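# Carry carton around corner onto yellow-taped spot

## Task

Bring the carton around the corner and set it down on the area outlined by yellow tape. It counts only if the carton stands upright, lies wholly within the tape with no part on or past it, has not toppled or been left leaning, and stays there on its own once the robot lets go.

## Robot and tools

Robot: a Hello Robot Stretch 4 with a single arm. It has an omnidirectional wheeled base, a lift that rides up a mast, an arm that telescopes forward, a wrist with yaw, pitch and roll joints, and a two-finger gripper. It stands about 1.6 m tall; the base edge is never more than 0.23 m from the base origin. A loose object may occasionally get a short shove from outside.

Frames: the base frame sits on the floor below the base centre, x ahead, y to the left, z up. The odometry frame is the base frame as it was when the scene began. hand_pose is reported in the base frame and marks the point centred between the fingers, 0.015 m back from their tips; with all wrist joints at zero its axes line up with the base frame. Treat it as approximate.

execute_actions: argument actions is a list holding one action or nothing (empty just returns state and images). Optional cameras picks images: head_camera, head_left_camera, head_right_camera, wrist_camera or all; omitted/null/["all"] gives every camera, [] gives none. An action contains base, joints, or both, plus optional pace and contact_limits; alternatively it is {"end_of_arm": "enable_torque"} by itself, which re-powers any wrist or gripper motor that cut out, holding it in place. All motions in one action begin together.
- base: one command only, an offset measured from where the base last reported itself. translate_m in metres, -2 to 2, forward positive, no turning. strafe_m in metres, -2 to 2, left positive. rotate_rad in radians, -3.2 to 3.2, counter-clockwise (left) positive.
- joints: absolute targets keyed by name. lift_m 0 to 1.2; arm_m 0 to 0.55 (extension); wrist_yaw_rad -1.134 to 4.276 (0 points ahead, positive left, 3.14 tucked back, above 3.4 may hit the arm); wrist_pitch_rad -1.117 to 4.259 (0 level, 1.57 pointing down); wrist_roll_rad -1.117 to 4.259 (0 keeps fingers level; positive turns clockwise as seen from behind); gripper_m 0 to 0.08, the finger gap in metres. Done tolerances: ±0.004 for lift and arm, ±0.02 for yaw and roll, ±0.05 for pitch, ±0.002 for gripper. A joint target past its range is clipped and run, with a note; any other bad value or unknown key rejects the call and nothing moves.
- pace: "slow", "default", "fast" or "max". Base top speeds are 0.1, 0.3, 0.4, 0.6 m/s and 1, 2, 3, 4 rad/s respectively, further reduced once lift_m exceeds 0.2 (down to 0.3 m/s and 1 rad/s at 1.2). No action runs past 15 s.
- contact_limits: {"arm_m": value}, 0 (gentlest) to 0.75 (firmest), default 0.5; the arm halts when it pushes harder.
A joint or base omitted from an action may keep driving toward its previous target. If one result reports a stop, the remaining calls in that same reply are skipped.

wait: seconds from 0 to 10; commands nothing and returns state and images.
zoom_image: camera plus region [x0, y0, x1, y1] in pixels from the top-left, at most 504 by 504, on that camera's most recent full image.
finished_scene: scene is the integer number of the current scene. It is final; the carton must already be resting correctly.

Result lines: base_status and joint_status tell how each motion ended: done; off_target (stopped short, may still push); contact_stop_at_<key> (blocked, that part goes slack and may sag or roll); limit_stop_at_<name>, including limit_stop_at_tilt (leaning over 6 degrees, lift, arm and wheels go slack) and limit_stop_at_own_body (about to hit itself; moving away still works); time_out; torque_fault (wrist or gripper motor went limp, needs enable_torque). on_its_own lists things not commanded by this call; its "held at" is the held target. joint_positions gives readings. base_odometry counts wheel turns, so slip shows as travel; heading runs -3.142 to 3.142, left positive. If turned_by_wheels and turned_by_imu disagree by over roughly 0.1 rad, suspect a collision or slip. base_tilt gives forward and right lean in degrees with a bias up to about 1.5. motor_effort gives percent of maximum, positive toward higher joint values, with the peak during the last action in brackets; for wheel_0, wheel_1, wheel_2 positive means turning right. lidar_m lists 12 distances in metres, 30-degree sectors starting straight ahead and going counter-clockwise (4th left, 7th behind, 10th right); "-" means nothing seen or closer than 0.25 m; it sees from about 0.15 m up and misses glass, thin legs and much behind. wrist_depth_mm is a 7 by 7 grid of depths, 100 to 2000 mm, read from the top left. pictures names the cameras in image order.

Gripping: command a gap smaller than the carton; the fingers stop just past contact. off_target after closing means something is held. If gripper effort stays beyond about 50, the motor faults and may release.

Cameras: head_camera sits atop the mast looking forward and down (turn the base to aim it); head_left_camera and head_right_camera are fisheyes beside it, looking steeper and showing the base and arm; wrist_camera looks along the fingers. Calibration gives K, distortion and T_world_to_cam, mapping base frame to camera frame; small errors exist and grow for the wrist camera.

Cautions: with over 1 kg held and arm_m above 0.2, driving or turning can tip the robot, worse at fast paces; hard or high pushes can too. Avoid dropping, slamming or shoving things, torque faults and knocking the carton over. To unfold the wrist at the start, send lift_m 0.4 with wrist_yaw_rad 0. Shorter robot motion time is better.

Each tool is called after "Request:" as name(argument=value, ...), one argument or row to a line, values as JSON.

## Session

Request:
execute_actions(
  actions=[],
)

Scene clock: 0.00 s.
base_odometry: x=+0.000 y=+0.000 heading=+0.000 (m, m, rad; odometry frame)
turned_by_wheels: +0.000 (rad since the last result)
turned_by_imu: +0.000 (rad since the last result)
base_tilt: forward=+0.3 right=-0.5 (deg)
lidar_m: 0.55 0.76 1.76 1.28 0.94 0.88 0.82 0.58 0.53 0.56 0.55 0.51
base_status: not commanded
joint_positions: lift_m=+0.231 arm_m=-0.001 wrist_yaw_rad=+3.236 wrist_pitch_rad=-0.017 wrist_roll_rad=+0.002 gripper_m=+0.040
joint_status: not commanded
motor_effort: lift_m=+20 arm_m=+0 wrist_yaw_rad=+0 wrist_pitch_rad=-7 wrist_roll_rad=-1 gripper_m=+1 wheel_0=+0 wheel_1=+0 wheel_2=+0 (%)
hand_pose: x=-0.0496 y=+0.0669 z=+0.4130 quat_wxyz=(-0.047, +0.008, +0.001, +0.999) (m; base frame)
wrist_depth_mm: - - 135 1118 991 878 809 / - - 135 1098 991 878 809 / - 110 134 1098 991 866 788 / - 128 151 1118 976 866 788 / 209 699 931 1138 976 866 788 / 216 723 904 1098 960 866 778 / 211 - 133 1060 107 820 778
pictures: head_camera, head_left_camera, head_right_camera, wrist_camera
Images, in order (width x height): head_camera 420x560, head_left_camera 420x672, head_right_camera 420x672, wrist_camera 616x392.

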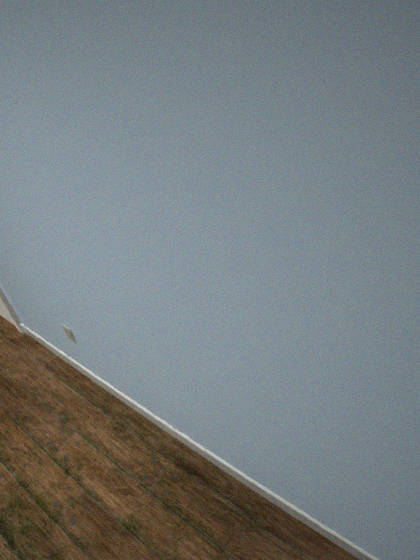

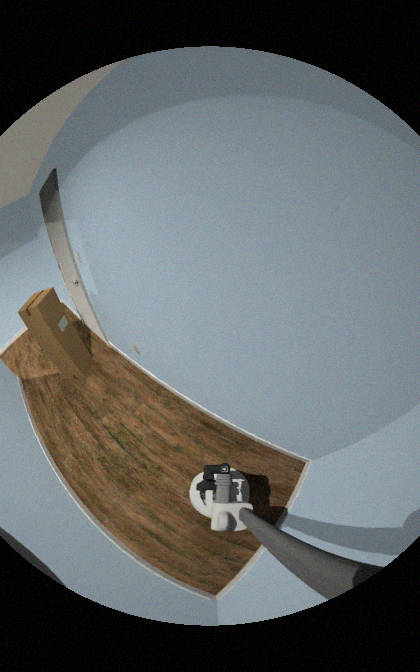

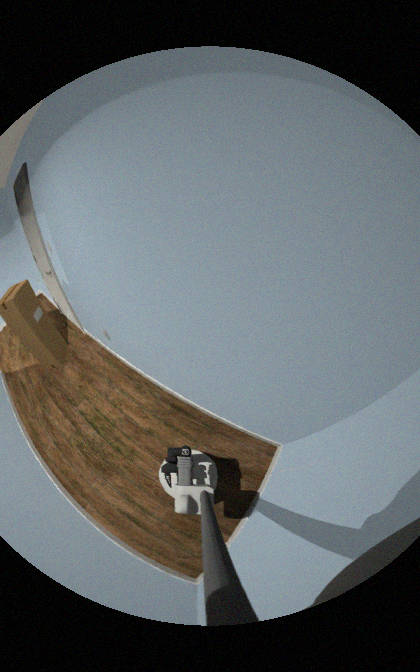

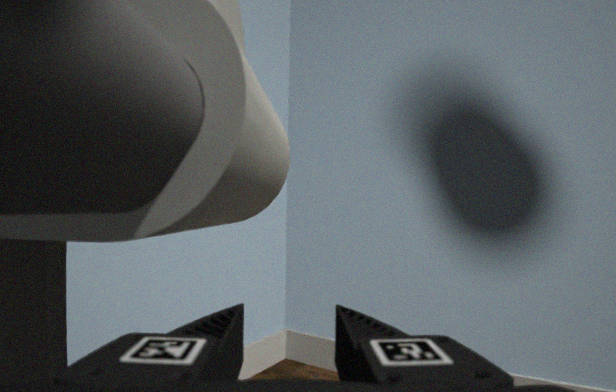

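Request:
execute_actions(
  actions=[
    {"base":{"rotate_rad":1.15}},
  ],
)

Scene clock: 5.60 s.
base_odometry: x=+0.000 y=+0.000 heading=+1.149 (m, m, rad; odometry frame)
turned_by_wheels: +1.149 (rad since the last result)
turned_by_imu: +1.156 (rad since the last result)
base_tilt: forward=+0.3 right=-0.5 (deg)
lidar_m: 1.77 1.17 0.91 0.87 0.71 0.55 0.54 0.60 0.53 0.49 0.58 0.85
base_status: done
joint_positions: lift_m=+0.231 arm_m=-0.001 wrist_yaw_rad=+3.236 wrist_pitch_rad=-0.017 wrist_roll_rad=+0.002 gripper_m=+0.040
joint_status: not commanded
motor_effort: lift_m=+20(20) arm_m=+0(1) wrist_yaw_rad=-2(3) wrist_pitch_rad=-9(8) wrist_roll_rad=-1(1) gripper_m=+0(1) wheel_0=-2(6) wheel_1=-2(7) wheel_2=-2(8) (%)
hand_pose: x=-0.0496 y=+0.0669 z=+0.4130 quat_wxyz=(-0.047, +0.008, +0.001, +0.999) (m; base frame)
wrist_depth_mm: - - 136 676 654 634 609 / - - 135 668 647 627 603 / - 110 134 661 640 634 615 / - 128 151 661 647 627 609 / 210 707 676 661 634 615 603 / 216 699 668 654 640 621 603 / 211 - 133 654 107 603 597
pictures: head_camera, head_left_camera, head_right_camera, wrist_camera
camera_calibration (this result's frames):
wrist_camera: T_world_to_cam=[[-0.0439839, 0.999031, 0.00171372, -0.0791709], [-0.0419435, -0.00013275, -0.99912, 0.473502], [-0.998151, -0.044017, 0.0419086, 0.0846518], [0, 0, 0, 1]] pos_world=[0.100873, 0.0828832, 0.469674]
Images, in order (width x height): head_camera 420x560, head_left_camera 420x672, head_right_camera 420x672, wrist_camera 616x392.

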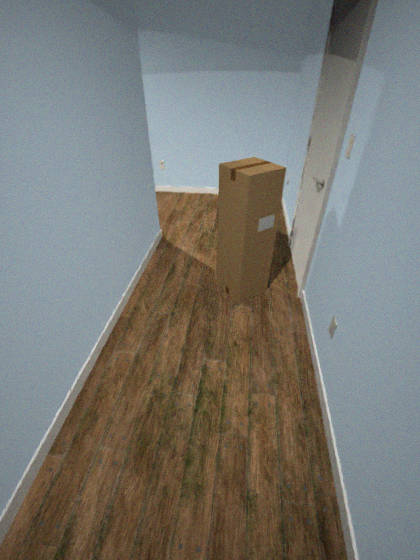

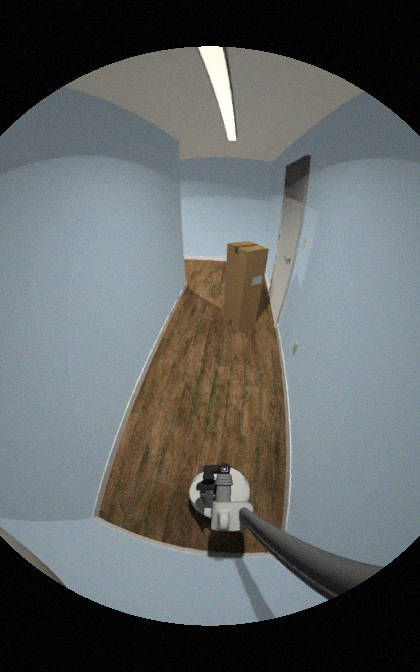

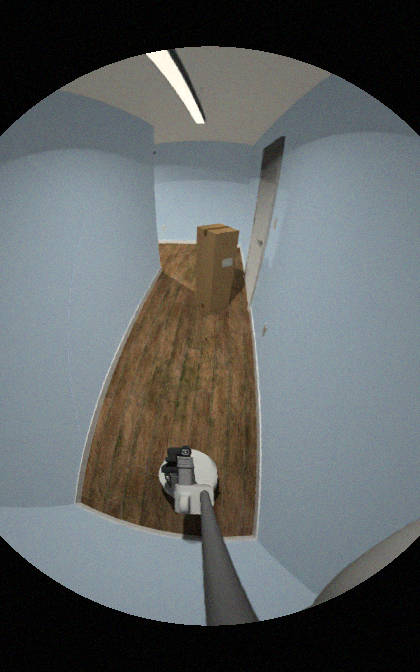

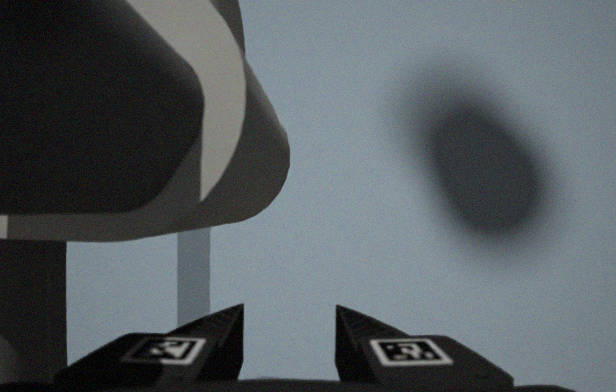

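Request:
zoom_image(
  camera="head_camera",
  region=[130, 130, 340, 330],
)

Region (130, 130, 340, 330) of head_camera's 420x560 image, scaled by 2.400, with more detail than that image has; it fills the top 480 rows of this view, and the rest is white.

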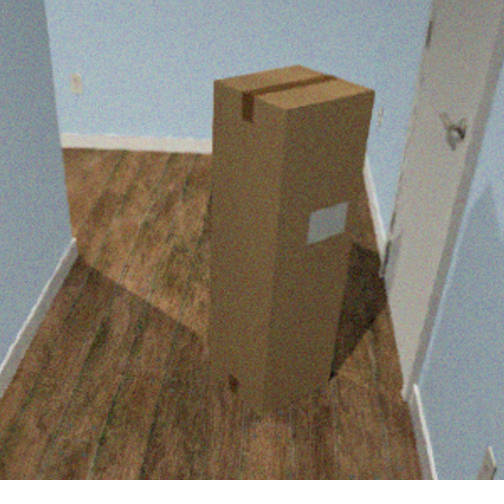

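Request:
zoom_image(
  camera="head_left_camera",
  region=[150, 420, 310, 580],
)

Request:
zoom_image(
  camera="head_right_camera",
  region=[110, 400, 270, 560],
)

Region (150, 420, 310, 580) of head_left_camera's 420x672 image, scaled by 3.150, with more detail than that image has.

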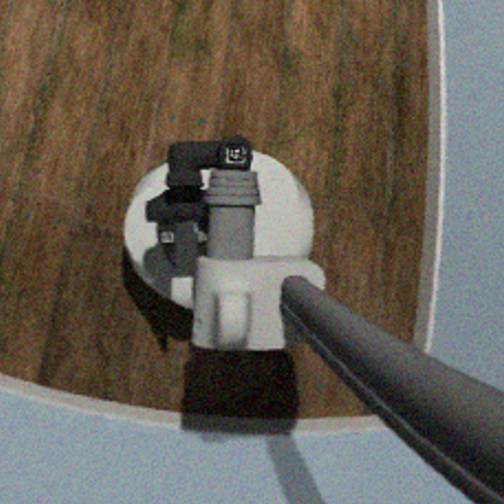

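Region (110, 400, 270, 560) of head_right_camera's 420x672 image, scaled by 3.150, with more detail than that image has.

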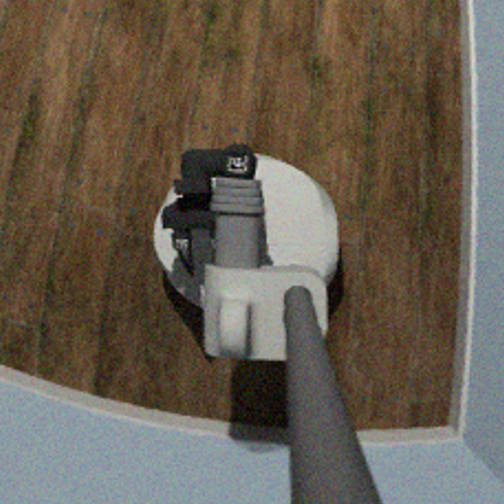

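Request:
execute_actions(
  actions=[
    {"base":{"rotate_rad":-0.08},"pace":"fast"},
  ],
  cameras=[],
)

Request:
execute_actions(
  actions=[
    {"base":{"strafe_m":-0.18},"pace":"fast"},
  ],
  cameras=[],
)

Request:
execute_actions(
  actions=[
    {"base":{"translate_m":1.35},"pace":"fast"},
  ],
  cameras=["head_camera","head_left_camera"],
)

Scene clock: 115.13 s.
base_odometry: x=+0.000 y=+0.000 heading=+1.069 (m, m, rad; odometry frame)
turned_by_wheels: -0.080 (rad since the last result)
turned_by_imu: -0.082 (rad since the last result)
base_tilt: forward=+0.3 right=-0.3 (deg)
lidar_m: 1.77 1.28 0.91 0.88 0.79 0.57 0.52 0.57 0.53 0.52 0.54 0.76
base_status: done
joint_positions: lift_m=+0.231 arm_m=-0.001 wrist_yaw_rad=+3.236 wrist_pitch_rad=-0.017 wrist_roll_rad=+0.002 gripper_m=+0.040
joint_status: not commanded
motor_effort: lift_m=+20(20) arm_m=-1(1) wrist_yaw_rad=-2(3) wrist_pitch_rad=-8(8) wrist_roll_rad=-1(1) gripper_m=+1(2) wheel_0=-1(4) wheel_1=-1(6) wheel_2=-2(8) (%)
hand_pose: x=-0.0496 y=+0.0669 z=+0.4130 quat_wxyz=(-0.047, +0.008, +0.001, +0.999) (m; base frame)
wrist_depth_mm: - - 136 668 661 661 647 / - - 135 676 661 647 654 / - 110 134 661 661 647 647 / - 128 150 661 654 640 634 / 209 676 668 661 647 640 640 / 217 683 654 661 654 640 634 / 211 - 133 654 107 634 634
pictures: none
No camera images: the call's "cameras" was empty. Leave "cameras" out to get every camera's image.

Scene clock: 116.67 s.
base_odometry: x=+0.158 y=-0.087 heading=+1.069 (m, m, rad; odometry frame)
turned_by_wheels: +0.000 (rad since the last result)
turned_by_imu: -0.001 (rad since the last result)
base_tilt: forward=+0.4 right=-0.4 (deg)
lidar_m: 1.43 1.53 1.10 1.05 0.78 0.57 0.53 0.48 0.36 0.33 0.34 0.51
base_status: done
joint_positions: lift_m=+0.231 arm_m=-0.001 wrist_yaw_rad=+3.237 wrist_pitch_rad=-0.017 wrist_roll_rad=+0.002 gripper_m=+0.040
joint_status: not commanded
motor_effort: lift_m=+20(20) arm_m=+0(0) wrist_yaw_rad=-3(1) wrist_pitch_rad=-7(9) wrist_roll_rad=-1(1) gripper_m=+0(1) wheel_0=-2(9) wheel_1=+1(11) wheel_2=+0(2) (%)
hand_pose: x=-0.0496 y=+0.0669 z=+0.4130 quat_wxyz=(-0.047, +0.008, +0.001, +0.999) (m; base frame)
wrist_depth_mm: - - 136 683 668 661 647 / - - 135 661 661 647 647 / - 110 134 668 661 647 634 / - 128 151 661 668 654 634 / 209 683 668 668 654 654 640 / 217 676 668 668 654 640 640 / 211 - 133 654 107 634 621
pictures: none
No camera images: the call's "cameras" was empty. Leave "cameras" out to get every camera's image.

Scene clock: 121.33 s.
base_odometry: x=+0.807 y=+1.097 heading=+1.069 (m, m, rad; odometry frame)
turned_by_wheels: +0.000 (rad since the last result)
turned_by_imu: +0.000 (rad since the last result)
base_tilt: forward=+0.2 right=-0.4 (deg)
lidar_m: 0.45 0.45 1.09 1.04 1.10 1.56 1.41 0.52 0.36 0.34 0.36 0.51
base_status: done
joint_positions: lift_m=+0.231 arm_m=-0.001 wrist_yaw_rad=+3.236 wrist_pitch_rad=-0.017 wrist_roll_rad=+0.002 gripper_m=+0.040
joint_status: not commanded
motor_effort: lift_m=+20(21) arm_m=-1(0) wrist_yaw_rad=-1(2) wrist_pitch_rad=-8(7) wrist_roll_rad=-1(1) gripper_m=+1(0) wheel_0=+0(6) wheel_1=+0(7) wheel_2=+2(13) (%)
hand_pose: x=-0.0496 y=+0.0669 z=+0.4130 quat_wxyz=(-0.047, +0.008, +0.001, +0.999) (m; base frame)
wrist_depth_mm: - - 136 - - 1921 1537 / - - 134 - - 1921 1576 / - 110 134 - - 1983 1576 / - 128 150 - 1983 1921 1618 / 210 809 1576 - 1983 1921 1576 / 216 854 1366 1756 1708 1708 1499 / 211 - 133 1098 107 1182 1160
pictures: head_camera, head_left_camera
Images, in order (width x height): head_camera 420x560, head_left_camera 420x672.

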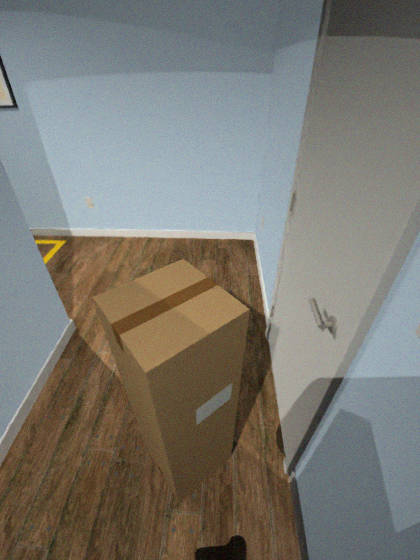

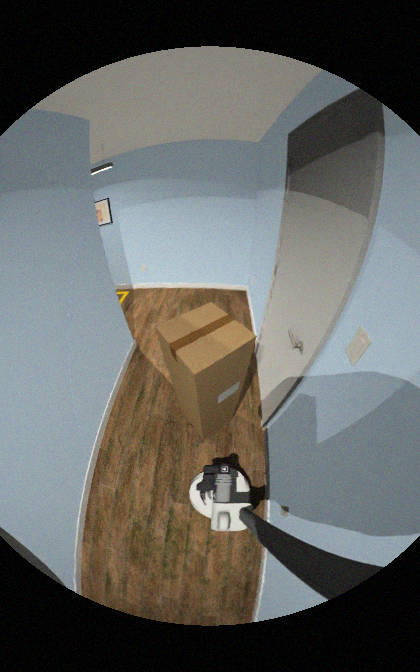

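Request:
execute_actions(
  actions=[
    {"base":{"translate_m":0.38},"pace":"slow"},
  ],
  cameras=["head_camera"],
)

Scene clock: 150.60 s.
base_odometry: x=+0.989 y=+1.430 heading=+1.070 (m, m, rad; odometry frame)
turned_by_wheels: +0.001 (rad since the last result)
turned_by_imu: +0.007 (rad since the last result)
base_tilt: forward=+0.1 right=-0.3 (deg)
lidar_m: 0.25 0.25 0.25 1.05 1.10 1.55 1.37 0.51 0.37 0.34 0.38 0.46
base_status: done
joint_positions: lift_m=+0.231 arm_m=-0.001 wrist_yaw_rad=+3.261 wrist_pitch_rad=-0.017 wrist_roll_rad=+0.002 gripper_m=+0.040
joint_status: not commanded
on_its_own: wrist_yaw_rad is at rest, and its effort (-71) is outside its rest range (-13 to +13)
motor_effort: lift_m=+20(20) arm_m=+1(1) wrist_yaw_rad=-71(74) wrist_pitch_rad=-8(9) wrist_roll_rad=-1(1) gripper_m=+1(1) wheel_0=+12(16) wheel_1=+18(21) wheel_2=-16(21) (%)
hand_pose: x=-0.0514 y=+0.0615 z=+0.4130 quat_wxyz=(-0.060, +0.008, +0.001, +0.998) (m; base frame)
wrist_depth_mm: - - 135 - - - 1661 / - - 132 - - - 1661 / - 106 132 - - - 1661 / - 122 134 - - - 1618 / 201 759 1397 - - - 1661 / 211 809 1255 1756 1756 1708 1537 / 203 - 133 1118 107 1182 1182
pictures: head_camera
Images, in order (width x height): head_camera 420x560.

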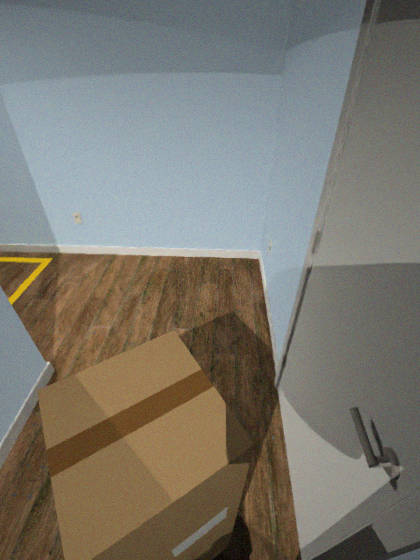

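Request:
execute_actions(
  actions=[
    {"base":{"translate_m":-0.12}},
  ],
  cameras=[],
)

Request:
execute_actions(
  actions=[
    {"base":{"rotate_rad":1.571},"pace":"fast"},
  ],
)

Scene clock: 173.50 s.
base_odometry: x=+0.932 y=+1.324 heading=+1.070 (m, m, rad; odometry frame)
turned_by_wheels: +0.000 (rad since the last result)
turned_by_imu: -0.001 (rad since the last result)
base_tilt: forward=+0.1 right=-0.5 (deg)
lidar_m: 0.29 0.27 1.08 1.04 1.10 1.53 1.39 0.53 0.37 0.33 0.38 0.48
base_status: done
joint_positions: lift_m=+0.231 arm_m=-0.001 wrist_yaw_rad=+3.237 wrist_pitch_rad=-0.017 wrist_roll_rad=+0.002 gripper_m=+0.040
joint_status: not commanded
motor_effort: lift_m=+20(20) arm_m=+1(1) wrist_yaw_rad=+0(73) wrist_pitch_rad=-8(8) wrist_roll_rad=-1(1) gripper_m=+1(2) wheel_0=+0(10) wheel_1=-1(16) wheel_2=+1(15) (%)
hand_pose: x=-0.0498 y=+0.0668 z=+0.4130 quat_wxyz=(-0.048, +0.008, +0.001, +0.999) (m; base frame)
wrist_depth_mm: - - 135 - - - 1576 / - - 134 - - - 1576 / - 110 134 - - - 1618 / - 128 151 - - - 1661 / 210 798 1537 - - - 1576 / 217 842 1366 1708 1708 1808 1499 / 211 - 133 1098 107 1160 1138
pictures: none
No camera images: the call's "cameras" was empty. Leave "cameras" out to get every camera's image.

Scene clock: 175.23 s.
base_odometry: x=+0.932 y=+1.324 heading=+2.641 (m, m, rad; odometry frame)
turned_by_wheels: +1.571 (rad since the last result)
turned_by_imu: +1.580 (rad since the last result)
base_tilt: forward=+0.2 right=-0.4 (deg)
lidar_m: 1.04 1.11 1.54 1.36 0.52 0.36 0.33 0.37 0.48 0.31 0.28 1.09
base_status: done
joint_positions: lift_m=+0.231 arm_m=-0.001 wrist_yaw_rad=+3.236 wrist_pitch_rad=-0.017 wrist_roll_rad=+0.002 gripper_m=+0.040
joint_status: not commanded
motor_effort: lift_m=+20(20) arm_m=+0(0) wrist_yaw_rad=-2(5) wrist_pitch_rad=-9(7) wrist_roll_rad=-1(1) gripper_m=+1(1) wheel_0=+0(6) wheel_1=-1(8) wheel_2=+1(8) (%)
hand_pose: x=-0.0498 y=+0.0669 z=+0.4130 quat_wxyz=(-0.047, +0.008, +0.001, +0.999) (m; base frame)
wrist_depth_mm: - - 136 484 480 466 462 / - - 134 480 477 466 459 / - 110 134 480 469 466 452 / - 128 151 473 473 466 452 / 210 492 480 473 462 462 449 / 217 492 484 473 469 455 452 / 211 - 133 473 107 452 449
pictures: head_camera, head_left_camera, head_right_camera, wrist_camera
camera_calibration (this result's frames):
wrist_camera: T_world_to_cam=[[-0.0440365, 0.999028, 0.00171345, -0.0791687], [-0.0419341, -0.000134825, -0.99912, 0.473494], [-0.998149, -0.0440697, 0.0418993, 0.0845011], [0, 0, 0, 1]] pos_world=[0.100714, 0.0828795, 0.469673]
Images, in order (width x height): head_camera 420x560, head_left_camera 420x672, head_right_camera 420x672, wrist_camera 616x392.

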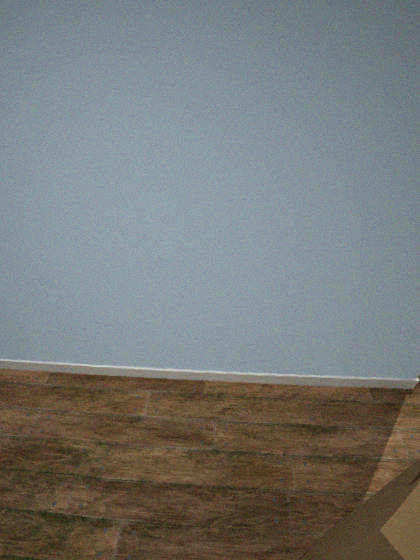

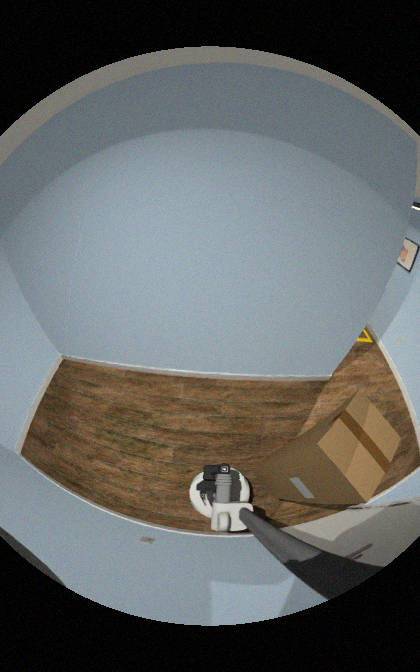

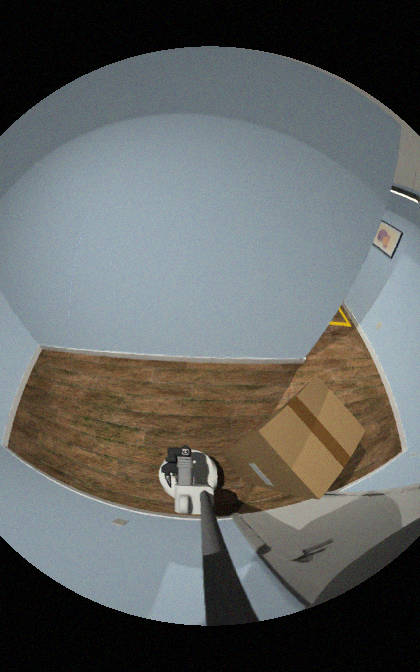

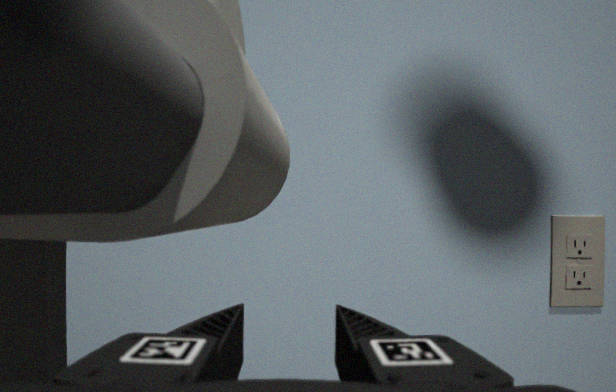

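Request:
zoom_image(
  camera="head_right_camera",
  region=[200, 360, 380, 520],
)

Region (200, 360, 380, 520) of head_right_camera's 420x672 image, scaled by 2.800, with more detail than that image has.

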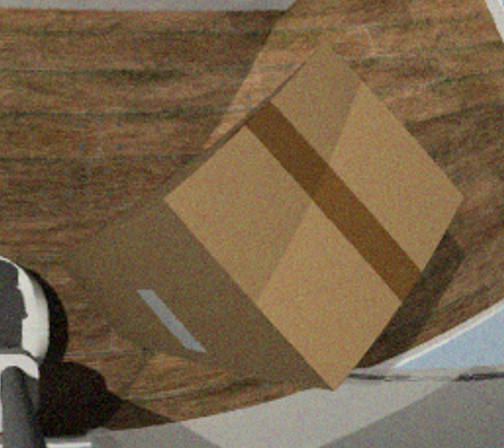

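Request:
execute_actions(
  actions=[
    {"base":{"strafe_m":-0.25},"pace":"slow"},
  ],
  cameras=["head_right_camera"],
)

Request:
zoom_image(
  camera="head_right_camera",
  region=[160, 340, 400, 560],
)

Scene clock: 210.97 s.
base_odometry: x=+1.051 y=+1.543 heading=+2.642 (m, m, rad; odometry frame)
turned_by_wheels: +0.001 (rad since the last result)
turned_by_imu: +0.008 (rad since the last result)
base_tilt: forward=+0.3 right=-0.5 (deg)
lidar_m: 1.03 1.13 1.57 1.35 0.50 0.35 0.34 0.36 0.49 0.25 0.25 0.25
base_status: done
joint_positions: lift_m=+0.231 arm_m=-0.001 wrist_yaw_rad=+3.236 wrist_pitch_rad=-0.017 wrist_roll_rad=+0.002 gripper_m=+0.040
joint_status: not commanded
motor_effort: lift_m=+20(21) arm_m=+0(0) wrist_yaw_rad=-4(4) wrist_pitch_rad=-10(8) wrist_roll_rad=-1(1) gripper_m=+2(1) wheel_0=+22(26) wheel_1=-11(16) wheel_2=-1(5) (%)
hand_pose: x=-0.0498 y=+0.0669 z=+0.4130 quat_wxyz=(-0.047, +0.008, +0.001, +0.999) (m; base frame)
wrist_depth_mm: - - 135 484 477 473 459 / - - 134 484 473 462 459 / - 110 134 477 473 462 455 / - 128 150 477 473 462 452 / 210 477 484 484 469 459 455 / 217 473 459 480 462 459 449 / 211 - 133 473 107 455 449
pictures: head_right_camera
Images, in order (width x height): head_right_camera 420x672.

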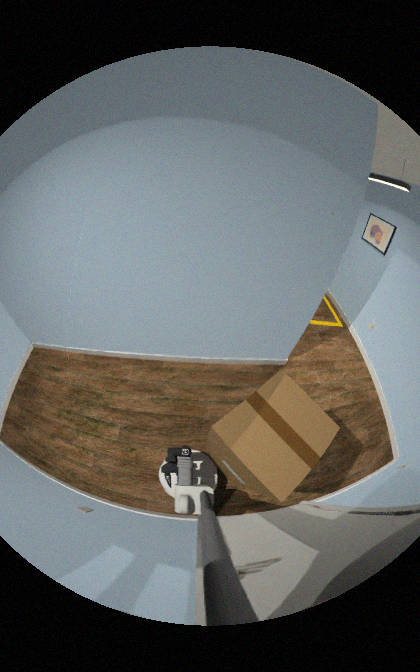

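Region (160, 340, 400, 560) of head_right_camera's 420x672 image, scaled by 2.100, with more detail than that image has; it fills the top 462 rows of this view, and the rest is white.

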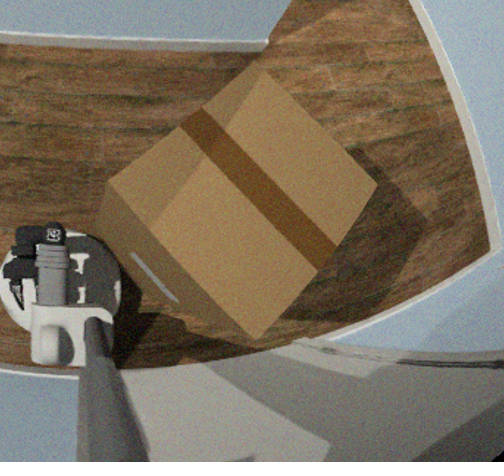

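Request:
execute_actions(
  actions=[
    {"base":{"strafe_m":0.03}},
  ],
  cameras=[],
)

Request:
execute_actions(
  actions=[
    {"base":{"rotate_rad":0.66}},
  ],
  cameras=[],
)

Request:
execute_actions(
  actions=[
    {"base":{"translate_m":-0.05}},
  ],
  cameras=["head_right_camera"],
)

Request:
zoom_image(
  camera="head_right_camera",
  region=[160, 340, 400, 560],
)

Scene clock: 248.23 s.
base_odometry: x=+1.037 y=+1.517 heading=+2.642 (m, m, rad; odometry frame)
turned_by_wheels: +0.000 (rad since the last result)
turned_by_imu: -0.001 (rad since the last result)
base_tilt: forward=+0.1 right=-0.5 (deg)
lidar_m: 1.05 1.13 1.57 1.31 0.52 0.37 0.33 0.34 0.43 0.25 0.25 0.25
base_status: done
joint_positions: lift_m=+0.231 arm_m=-0.001 wrist_yaw_rad=+3.236 wrist_pitch_rad=-0.017 wrist_roll_rad=+0.002 gripper_m=+0.040
joint_status: not commanded
motor_effort: lift_m=+20(20) arm_m=+0(0) wrist_yaw_rad=-2(4) wrist_pitch_rad=-8(7) wrist_roll_rad=-1(1) gripper_m=+1(1) wheel_0=+0(20) wheel_1=+0(11) wheel_2=+0(3) (%)
hand_pose: x=-0.0498 y=+0.0669 z=+0.4130 quat_wxyz=(-0.047, +0.008, +0.001, +0.999) (m; base frame)
wrist_depth_mm: - - 136 484 473 469 459 / - - 135 477 480 466 455 / - 110 134 484 469 462 459 / - 128 150 477 469 466 455 / 209 466 484 477 469 466 455 / 216 477 480 477 462 459 452 / 211 - 133 469 107 455 449
pictures: none
No camera images: the call's "cameras" was empty. Leave "cameras" out to get every camera's image.

Scene clock: 249.67 s.
base_odometry: x=+1.037 y=+1.517 heading=-2.981 (m, m, rad; odometry frame)
turned_by_wheels: +0.660 (rad since the last result)
turned_by_imu: +0.664 (rad since the last result)
base_tilt: forward=+0.3 right=-0.4 (deg)
lidar_m: 1.17 1.81 0.92 0.45 0.34 0.33 0.36 0.32 0.25 0.25 0.25 1.05
base_status: done
joint_positions: lift_m=+0.231 arm_m=-0.001 wrist_yaw_rad=+3.236 wrist_pitch_rad=-0.017 wrist_roll_rad=+0.002 gripper_m=+0.040
joint_status: not commanded
motor_effort: lift_m=+20(20) arm_m=+1(0) wrist_yaw_rad=-1(5) wrist_pitch_rad=-9(9) wrist_roll_rad=-1(1) gripper_m=+1(1) wheel_0=+0(5) wheel_1=-1(6) wheel_2=-1(6) (%)
hand_pose: x=-0.0498 y=+0.0669 z=+0.4130 quat_wxyz=(-0.047, +0.008, +0.001, +0.999) (m; base frame)
wrist_depth_mm: - - 136 530 445 387 343 / - - 134 525 442 387 340 / - 110 134 496 442 387 340 / - 128 151 508 439 382 338 / 209 820 661 517 433 379 338 / 216 891 609 512 430 379 334 / 211 - 133 512 107 362 338
pictures: none
No camera images: the call's "cameras" was empty. Leave "cameras" out to get every camera's image.

Scene clock: 250.83 s.
base_odometry: x=+1.086 y=+1.525 heading=-2.981 (m, m, rad; odometry frame)
turned_by_wheels: +0.000 (rad since the last result)
turned_by_imu: +0.000 (rad since the last result)
base_tilt: forward=+0.1 right=-0.5 (deg)
lidar_m: 1.22 1.92 0.80 0.38 0.32 0.28 0.31 0.54 0.25 0.25 0.25 1.07
base_status: done
joint_positions: lift_m=+0.231 arm_m=-0.001 wrist_yaw_rad=+3.236 wrist_pitch_rad=-0.017 wrist_roll_rad=+0.002 gripper_m=+0.040
joint_status: not commanded
motor_effort: lift_m=+20(20) arm_m=+0(1) wrist_yaw_rad=-2(2) wrist_pitch_rad=-7(7) wrist_roll_rad=-1(1) gripper_m=+0(0) wheel_0=+0(5) wheel_1=+0(6) wheel_2=+1(7) (%)
hand_pose: x=-0.0498 y=+0.0669 z=+0.4130 quat_wxyz=(-0.047, +0.008, +0.001, +0.999) (m; base frame)
wrist_depth_mm: - - 136 480 392 349 312 / - - 134 477 392 347 309 / - 110 134 449 392 351 309 / - 128 150 452 392 347 306 / 209 732 585 469 387 343 306 / 216 809 544 459 387 342 306 / 211 - 133 459 107 325 304
pictures: head_right_camera
Images, in order (width x height): head_right_camera 420x672.

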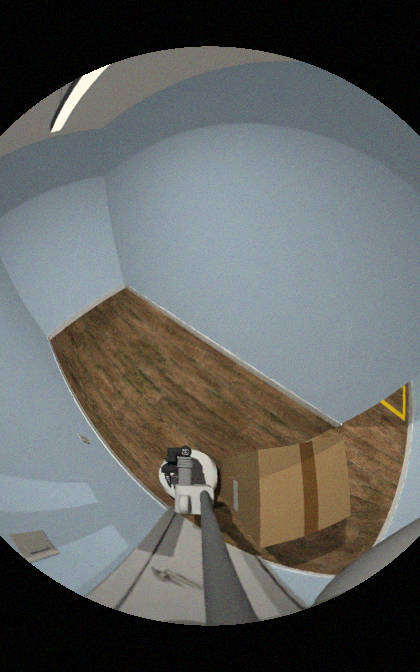

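Region (160, 340, 400, 560) of head_right_camera's 420x672 image, scaled by 2.100, with more detail than that image has; it fills the top 462 rows of this view, and the rest is white.

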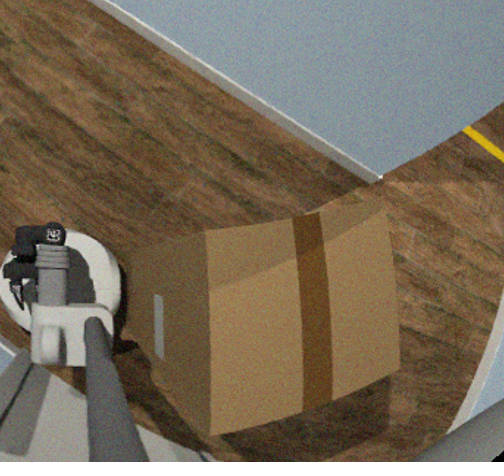

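Request:
execute_actions(
  actions=[
    {"base":{"translate_m":-0.03}},
  ],
  cameras=[],
)

Request:
execute_actions(
  actions=[
    {"base":{"strafe_m":-0.3},"pace":"slow"},
  ],
  cameras=["head_right_camera"],
)

Request:
zoom_image(
  camera="head_right_camera",
  region=[160, 340, 400, 560],
)

Scene clock: 261.03 s.
base_odometry: x=+1.116 y=+1.529 heading=-2.982 (m, m, rad; odometry frame)
turned_by_wheels: +0.000 (rad since the last result)
turned_by_imu: -0.001 (rad since the last result)
base_tilt: forward=+0.2 right=-0.4 (deg)
lidar_m: 1.26 1.93 0.75 0.38 0.30 0.28 0.30 0.50 0.25 0.25 0.25 1.10
base_status: done
joint_positions: lift_m=+0.231 arm_m=-0.001 wrist_yaw_rad=+3.236 wrist_pitch_rad=-0.017 wrist_roll_rad=+0.002 gripper_m=+0.040
joint_status: not commanded
motor_effort: lift_m=+20(21) arm_m=+0(0) wrist_yaw_rad=-1(3) wrist_pitch_rad=-7(8) wrist_roll_rad=-1(1) gripper_m=+1(2) wheel_0=+0(3) wheel_1=-2(7) wheel_2=-1(9) (%)
hand_pose: x=-0.0498 y=+0.0669 z=+0.4130 quat_wxyz=(-0.047, +0.008, +0.001, +0.999) (m; base frame)
wrist_depth_mm: - - 136 445 368 327 293 / - - 134 445 368 327 291 / - 110 134 418 366 327 289 / - 128 150 424 364 324 287 / 210 683 554 433 364 324 286 / 217 750 508 433 353 320 287 / 211 - 133 433 107 304 285
pictures: none
No camera images: the call's "cameras" was empty. Leave "cameras" out to get every camera's image.

Scene clock: 265.17 s.
base_odometry: x=+1.069 y=+1.825 heading=-2.982 (m, m, rad; odometry frame)
turned_by_wheels: +0.000 (rad since the last result)
turned_by_imu: -0.003 (rad since the last result)
base_tilt: forward=+0.2 right=-0.4 (deg)
lidar_m: 1.03 1.63 1.21 0.61 0.44 0.41 0.50 0.80 0.25 0.25 0.25 0.92
base_status: done
joint_positions: lift_m=+0.231 arm_m=-0.001 wrist_yaw_rad=+3.236 wrist_pitch_rad=-0.017 wrist_roll_rad=+0.002 gripper_m=+0.040
joint_status: not commanded
motor_effort: lift_m=+20(20) arm_m=+1(0) wrist_yaw_rad=-4(3) wrist_pitch_rad=-8(8) wrist_roll_rad=-1(1) gripper_m=+0(0) wheel_0=+18(24) wheel_1=-18(29) wheel_2=-3(5) (%)
hand_pose: x=-0.0498 y=+0.0669 z=+0.4130 quat_wxyz=(-0.047, +0.008, +0.001, +0.999) (m; base frame)
wrist_depth_mm: - - 136 707 580 484 430 / - - 134 691 580 484 430 / - 110 134 661 569 484 430 / - 128 151 676 569 477 430 / 211 1118 854 691 569 480 427 / 217 1229 809 683 549 480 421 / 211 - 133 676 107 455 418
pictures: head_right_camera
Images, in order (width x height): head_right_camera 420x672.

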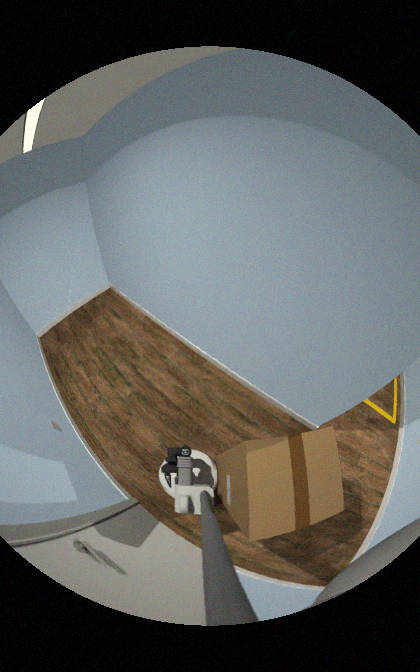

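Region (160, 340, 400, 560) of head_right_camera's 420x672 image, scaled by 2.100, with more detail than that image has; it fills the top 462 rows of this view, and the rest is white.

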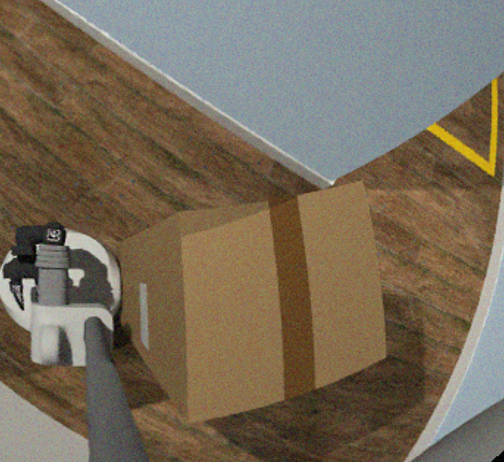

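Request:
execute_actions(
  actions=[
    {"base":{"strafe_m":-0.45},"pace":"slow"},
  ],
  cameras=["head_right_camera"],
)

Request:
zoom_image(
  camera="head_right_camera",
  region=[160, 340, 400, 560],
)

Scene clock: 281.93 s.
base_odometry: x=+0.997 y=+2.268 heading=-2.982 (m, m, rad; odometry frame)
turned_by_wheels: +0.000 (rad since the last result)
turned_by_imu: -0.002 (rad since the last result)
base_tilt: forward=+0.2 right=-0.4 (deg)
lidar_m: 0.70 1.15 1.90 0.96 0.74 0.74 0.83 1.35 0.25 0.25 0.25 0.65
base_status: done
joint_positions: lift_m=+0.231 arm_m=-0.001 wrist_yaw_rad=+3.236 wrist_pitch_rad=-0.017 wrist_roll_rad=+0.002 gripper_m=+0.040
joint_status: not commanded
motor_effort: lift_m=+20(20) arm_m=+0(1) wrist_yaw_rad=-2(4) wrist_pitch_rad=-8(7) wrist_roll_rad=-1(1) gripper_m=+1(1) wheel_0=+18(25) wheel_1=-18(26) wheel_2=-1(2) (%)
hand_pose: x=-0.0498 y=+0.0669 z=+0.4130 quat_wxyz=(-0.047, +0.008, +0.001, +0.999) (m; base frame)
wrist_depth_mm: - - 135 1118 878 741 668 / - - 134 1138 878 759 668 / - 110 134 1042 878 750 661 / - 128 151 1078 878 759 654 / 209 1708 1366 1078 866 741 661 / 217 1618 1255 1078 854 750 654 / 211 - 133 1025 107 707 654
pictures: head_right_camera
Images, in order (width x height): head_right_camera 420x672.

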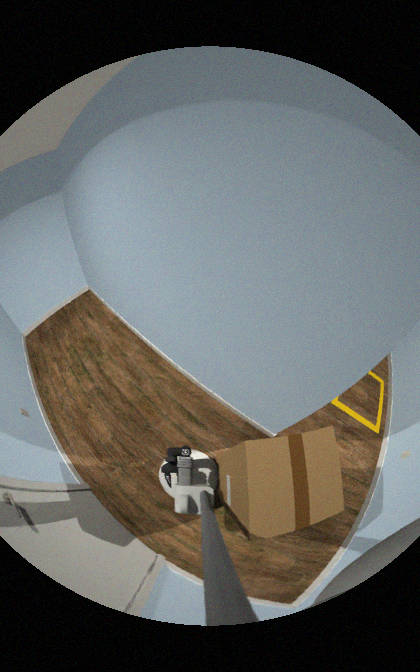

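Region (160, 340, 400, 560) of head_right_camera's 420x672 image, scaled by 2.100, with more detail than that image has; it fills the top 462 rows of this view, and the rest is white.

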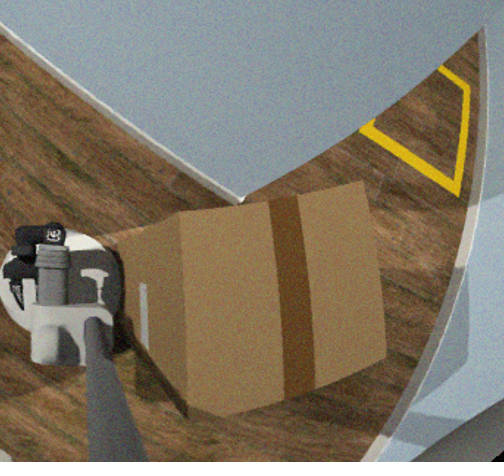

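Request:
execute_actions(
  actions=[
    {"base":{"strafe_m":-0.5},"pace":"slow"},
  ],
  cameras=["head_right_camera"],
)

Request:
zoom_image(
  camera="head_right_camera",
  region=[160, 340, 400, 560],
)

Scene clock: 330.83 s.
base_odometry: x=+0.918 y=+2.761 heading=-2.982 (m, m, rad; odometry frame)
turned_by_wheels: +0.000 (rad since the last result)
turned_by_imu: -0.002 (rad since the last result)
base_tilt: forward=+0.2 right=-0.3 (deg)
lidar_m: 0.37 0.59 2.67 1.26 1.04 1.06 1.19 1.34 0.25 0.25 0.25 0.34
base_status: done
joint_positions: lift_m=+0.231 arm_m=-0.001 wrist_yaw_rad=+3.236 wrist_pitch_rad=-0.017 wrist_roll_rad=+0.002 gripper_m=+0.040
joint_status: not commanded
motor_effort: lift_m=+20(20) arm_m=+0(0) wrist_yaw_rad=-4(3) wrist_pitch_rad=-9(8) wrist_roll_rad=-1(1) gripper_m=+1(0) wheel_0=+18(24) wheel_1=-18(24) wheel_2=+0(2) (%)
hand_pose: x=-0.0498 y=+0.0669 z=+0.4130 quat_wxyz=(-0.047, +0.008, +0.001, +0.999) (m; base frame)
wrist_depth_mm: - - 135 1576 1255 1060 946 / - - 135 1537 1281 1078 946 / - 110 134 1464 1281 1060 931 / - 128 150 1464 1229 1060 917 / 210 1397 1661 1499 1255 1060 917 / 216 1430 1618 1397 1205 1042 917 / 211 - 133 1118 107 1008 917
pictures: head_right_camera
Images, in order (width x height): head_right_camera 420x672.

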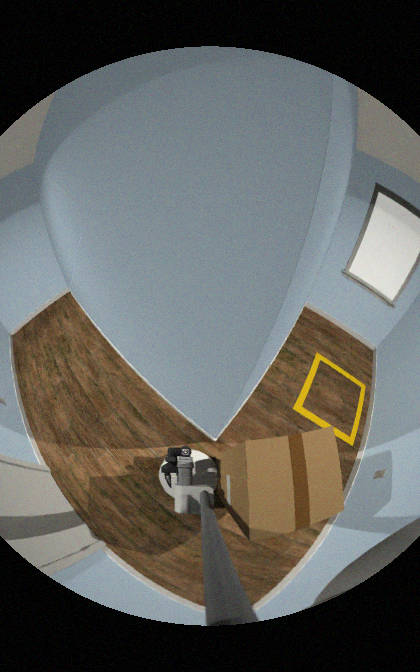

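Region (160, 340, 400, 560) of head_right_camera's 420x672 image, scaled by 2.100, with more detail than that image has; it fills the top 462 rows of this view, and the rest is white.

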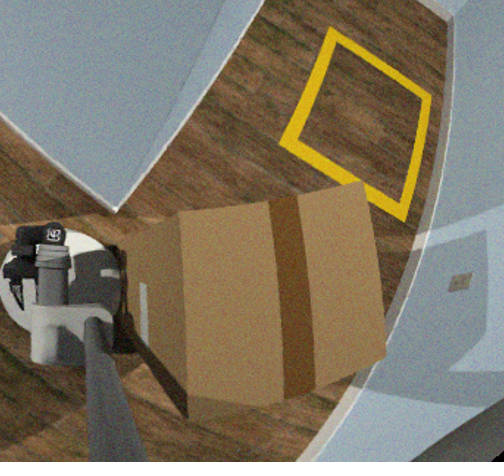

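Request:
execute_actions(
  actions=[
    {"base":{"strafe_m":0.02}},
  ],
  cameras=[],
)

Request:
execute_actions(
  actions=[
    {"base":{"translate_m":-0.07}},
  ],
  cameras=[],
)

Request:
execute_actions(
  actions=[
    {"base":{"strafe_m":-0.27},"pace":"slow"},
  ],
  cameras=["head_right_camera"],
)

Request:
zoom_image(
  camera="head_right_camera",
  region=[160, 340, 400, 560],
)

Scene clock: 359.90 s.
base_odometry: x=+0.921 y=+2.741 heading=-2.982 (m, m, rad; odometry frame)
turned_by_wheels: +0.000 (rad since the last result)
turned_by_imu: -0.001 (rad since the last result)
base_tilt: forward=+0.3 right=-0.5 (deg)
lidar_m: 0.39 0.63 2.68 1.28 1.05 1.02 1.19 1.37 0.25 0.25 0.25 0.35
base_status: done
joint_positions: lift_m=+0.231 arm_m=-0.001 wrist_yaw_rad=+3.236 wrist_pitch_rad=-0.017 wrist_roll_rad=+0.002 gripper_m=+0.040
joint_status: not commanded
motor_effort: lift_m=+20(20) arm_m=+0(0) wrist_yaw_rad=-1(1) wrist_pitch_rad=-8(8) wrist_roll_rad=-1(1) gripper_m=+1(1) wheel_0=+0(17) wheel_1=+0(17) wheel_2=+0(3) (%)
hand_pose: x=-0.0498 y=+0.0669 z=+0.4130 quat_wxyz=(-0.047, +0.008, +0.001, +0.999) (m; base frame)
wrist_depth_mm: - - 136 1537 1229 1042 917 / - - 134 1499 1255 1060 931 / - 110 134 1430 1229 1060 931 / - 128 150 1499 1229 1060 931 / 210 1430 1808 1537 1255 1025 904 / 217 1430 1618 1430 1205 1042 904 / 211 - 133 1118 107 991 904
pictures: none
No camera images: the call's "cameras" was empty. Leave "cameras" out to get every camera's image.

Scene clock: 361.23 s.
base_odometry: x=+0.990 y=+2.752 heading=-2.982 (m, m, rad; odometry frame)
turned_by_wheels: +0.000 (rad since the last result)
turned_by_imu: -0.001 (rad since the last result)
base_tilt: forward=+0.3 right=-0.5 (deg)
lidar_m: 0.46 0.71 2.52 1.21 0.97 0.97 1.13 1.34 0.25 0.25 0.25 0.30
base_status: done
joint_positions: lift_m=+0.231 arm_m=-0.001 wrist_yaw_rad=+3.236 wrist_pitch_rad=-0.017 wrist_roll_rad=+0.002 gripper_m=+0.040
joint_status: not commanded
motor_effort: lift_m=+20(20) arm_m=+0(0) wrist_yaw_rad=-1(6) wrist_pitch_rad=-8(10) wrist_roll_rad=-1(1) gripper_m=+2(2) wheel_0=-1(5) wheel_1=-2(5) wheel_2=+0(8) (%)
hand_pose: x=-0.0498 y=+0.0669 z=+0.4130 quat_wxyz=(-0.047, +0.008, +0.001, +0.999) (m; base frame)
wrist_depth_mm: - - 135 1430 1182 1025 891 / - - 134 1430 1182 1025 878 / - 110 134 1336 1182 1008 891 / - 128 150 1397 1205 1008 866 / 209 1397 1661 1397 1160 991 878 / 216 1397 1576 1430 1160 1008 866 / 212 - 133 1078 107 946 866
pictures: none
No camera images: the call's "cameras" was empty. Leave "cameras" out to get every camera's image.

Scene clock: 365.07 s.
base_odometry: x=+0.947 y=+3.018 heading=-2.982 (m, m, rad; odometry frame)
turned_by_wheels: +0.001 (rad since the last result)
turned_by_imu: +0.004 (rad since the last result)
base_tilt: forward=+0.1 right=-0.6 (deg)
lidar_m: 0.35 0.44 2.88 1.43 1.18 1.18 1.29 1.14 0.25 0.25 0.25 0.26
base_status: done
joint_positions: lift_m=+0.231 arm_m=-0.001 wrist_yaw_rad=+3.236 wrist_pitch_rad=-0.017 wrist_roll_rad=+0.002 gripper_m=+0.040
joint_status: not commanded
motor_effort: lift_m=+20(20) arm_m=+0(1) wrist_yaw_rad=-1(2) wrist_pitch_rad=-8(7) wrist_roll_rad=-1(1) gripper_m=+1(2) wheel_0=+20(24) wheel_1=-14(21) wheel_2=+1(2) (%)
hand_pose: x=-0.0498 y=+0.0669 z=+0.4130 quat_wxyz=(-0.047, +0.008, +0.001, +0.999) (m; base frame)
wrist_depth_mm: - - 136 1708 1430 1160 1042 / - - 134 1661 1366 1138 1008 / - 110 134 1618 1366 1160 1042 / - 128 151 1618 1336 1138 1008 / 210 1160 1464 1618 1336 1160 1025 / 217 1229 1397 1537 1281 1138 1008 / 212 - 133 1098 107 1078 1008
pictures: head_right_camera
Images, in order (width x height): head_right_camera 420x672.

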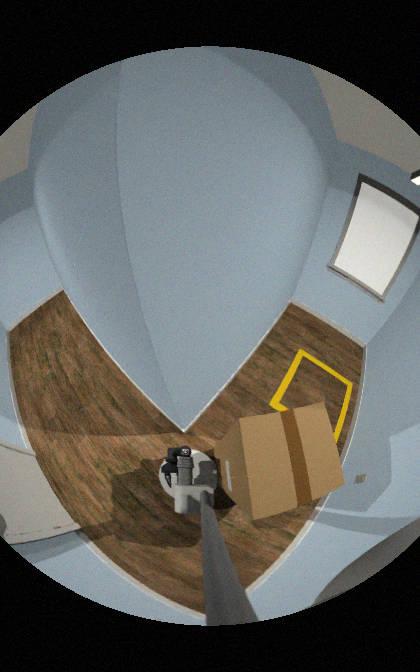

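Region (160, 340, 400, 560) of head_right_camera's 420x672 image, scaled by 2.100, with more detail than that image has; it fills the top 462 rows of this view, and the rest is white.

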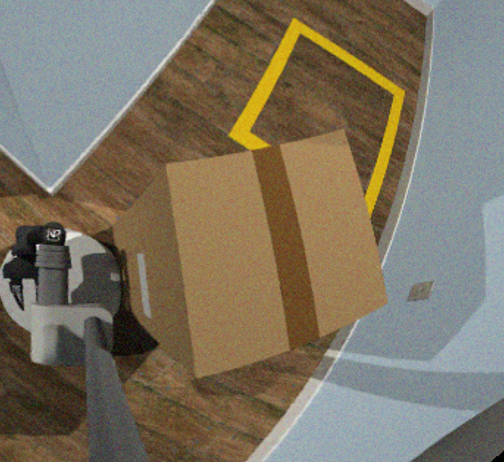

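Request:
execute_actions(
  actions=[
    {"base":{"strafe_m":0.015}},
  ],
  cameras=[],
)

Request:
execute_actions(
  actions=[
    {"base":{"rotate_rad":0.56}},
  ],
  cameras=[],
)

Request:
execute_actions(
  actions=[
    {"base":{"strafe_m":-0.27},"pace":"slow"},
  ],
  cameras=["head_right_camera"],
)

Request:
zoom_image(
  camera="head_right_camera",
  region=[160, 340, 400, 560],
)

Scene clock: 412.37 s.
base_odometry: x=+0.950 y=+3.003 heading=-2.982 (m, m, rad; odometry frame)
turned_by_wheels: +0.000 (rad since the last result)
turned_by_imu: -0.001 (rad since the last result)
base_tilt: forward=+0.3 right=-0.5 (deg)
lidar_m: 0.37 0.44 2.88 1.43 1.16 1.16 1.31 1.11 0.25 0.25 0.25 0.26
base_status: done
joint_positions: lift_m=+0.231 arm_m=-0.001 wrist_yaw_rad=+3.236 wrist_pitch_rad=-0.017 wrist_roll_rad=+0.002 gripper_m=+0.040
joint_status: not commanded
motor_effort: lift_m=+20(20) arm_m=+0(1) wrist_yaw_rad=+0(4) wrist_pitch_rad=-8(9) wrist_roll_rad=-1(1) gripper_m=+2(1) wheel_0=+1(18) wheel_1=-1(13) wheel_2=+0(1) (%)
hand_pose: x=-0.0498 y=+0.0669 z=+0.4130 quat_wxyz=(-0.047, +0.008, +0.001, +0.999) (m; base frame)
wrist_depth_mm: - - 136 1708 1366 1118 1025 / - - 134 1708 1397 1138 991 / - 110 134 1537 1366 1160 1025 / - 128 151 1576 1336 1138 991 / 209 1205 1499 1661 1366 1160 991 / 217 1229 1430 1537 1308 1138 991 / 212 - 133 1098 107 1078 976
pictures: none
No camera images: the call's "cameras" was empty. Leave "cameras" out to get every camera's image.

Scene clock: 413.70 s.
base_odometry: x=+0.950 y=+3.003 heading=-2.422 (m, m, rad; odometry frame)
turned_by_wheels: +0.560 (rad since the last result)
turned_by_imu: +0.563 (rad since the last result)
base_tilt: forward=+0.2 right=-0.4 (deg)
lidar_m: 0.48 2.67 1.39 1.18 1.15 1.33 1.14 0.25 0.25 0.25 0.29 0.36
base_status: done
joint_positions: lift_m=+0.231 arm_m=-0.001 wrist_yaw_rad=+3.236 wrist_pitch_rad=-0.017 wrist_roll_rad=+0.002 gripper_m=+0.040
joint_status: not commanded
motor_effort: lift_m=+20(20) arm_m=+0(0) wrist_yaw_rad=-2(1) wrist_pitch_rad=-7(9) wrist_roll_rad=-1(1) gripper_m=+1(2) wheel_0=+0(5) wheel_1=-1(6) wheel_2=+0(5) (%)
hand_pose: x=-0.0498 y=+0.0669 z=+0.4130 quat_wxyz=(-0.047, +0.008, +0.001, +0.999) (m; base frame)
wrist_depth_mm: - - 136 1336 1430 1537 1205 / - - 135 1281 1430 1499 1205 / - 110 134 1308 1397 1499 1229 / - 128 151 1308 1366 1430 1205 / 211 1160 1255 1336 1397 1464 1255 / 217 1160 1229 1308 1366 1464 1229 / 211 - 133 1118 107 1182 1138
pictures: none
No camera images: the call's "cameras" was empty. Leave "cameras" out to get every camera's image.

Scene clock: 417.53 s.
base_odometry: x=+0.772 y=+3.205 heading=-2.423 (m, m, rad; odometry frame)
turned_by_wheels: -0.001 (rad since the last result)
turned_by_imu: -0.004 (rad since the last result)
base_tilt: forward=+0.2 right=-0.3 (deg)
lidar_m: 0.31 0.34 1.72 1.43 1.41 1.27 1.03 0.25 0.25 0.25 0.77 0.39
base_status: done
joint_positions: lift_m=+0.231 arm_m=-0.001 wrist_yaw_rad=+3.236 wrist_pitch_rad=-0.017 wrist_roll_rad=+0.002 gripper_m=+0.040
joint_status: not commanded
motor_effort: lift_m=+20(20) arm_m=+0(1) wrist_yaw_rad=-2(3) wrist_pitch_rad=-10(7) wrist_roll_rad=-1(1) gripper_m=+1(1) wheel_0=+10(17) wheel_1=-24(29) wheel_2=+2(11) (%)
hand_pose: x=-0.0498 y=+0.0669 z=+0.4130 quat_wxyz=(-0.047, +0.008, +0.001, +0.999) (m; base frame)
wrist_depth_mm: - - 135 1229 1336 1430 1499 / - - 134 1229 1336 1397 1464 / - 110 134 1229 1336 1430 1499 / - 128 151 1255 1308 1397 1464 / 209 319 1160 1205 1336 1430 1464 / 217 1078 1138 1229 1281 1430 1430 / 213 - 133 1098 107 1182 1160
pictures: head_right_camera
Images, in order (width x height): head_right_camera 420x672.

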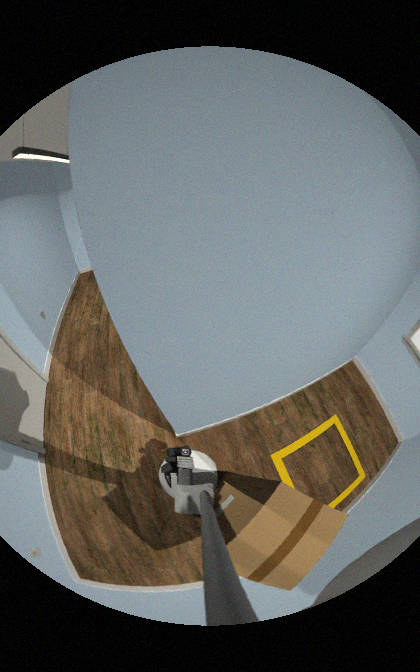

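Region (160, 340, 400, 560) of head_right_camera's 420x672 image, scaled by 2.100, with more detail than that image has; it fills the top 462 rows of this view, and the rest is white.

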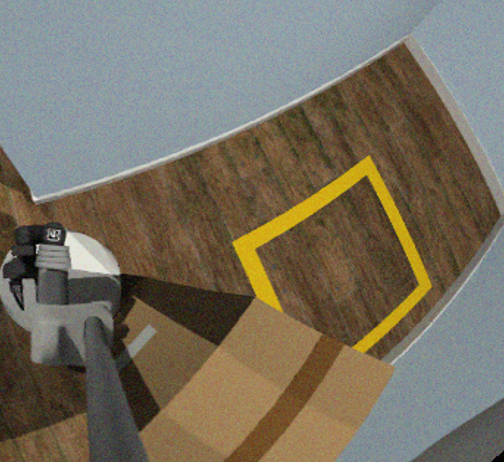

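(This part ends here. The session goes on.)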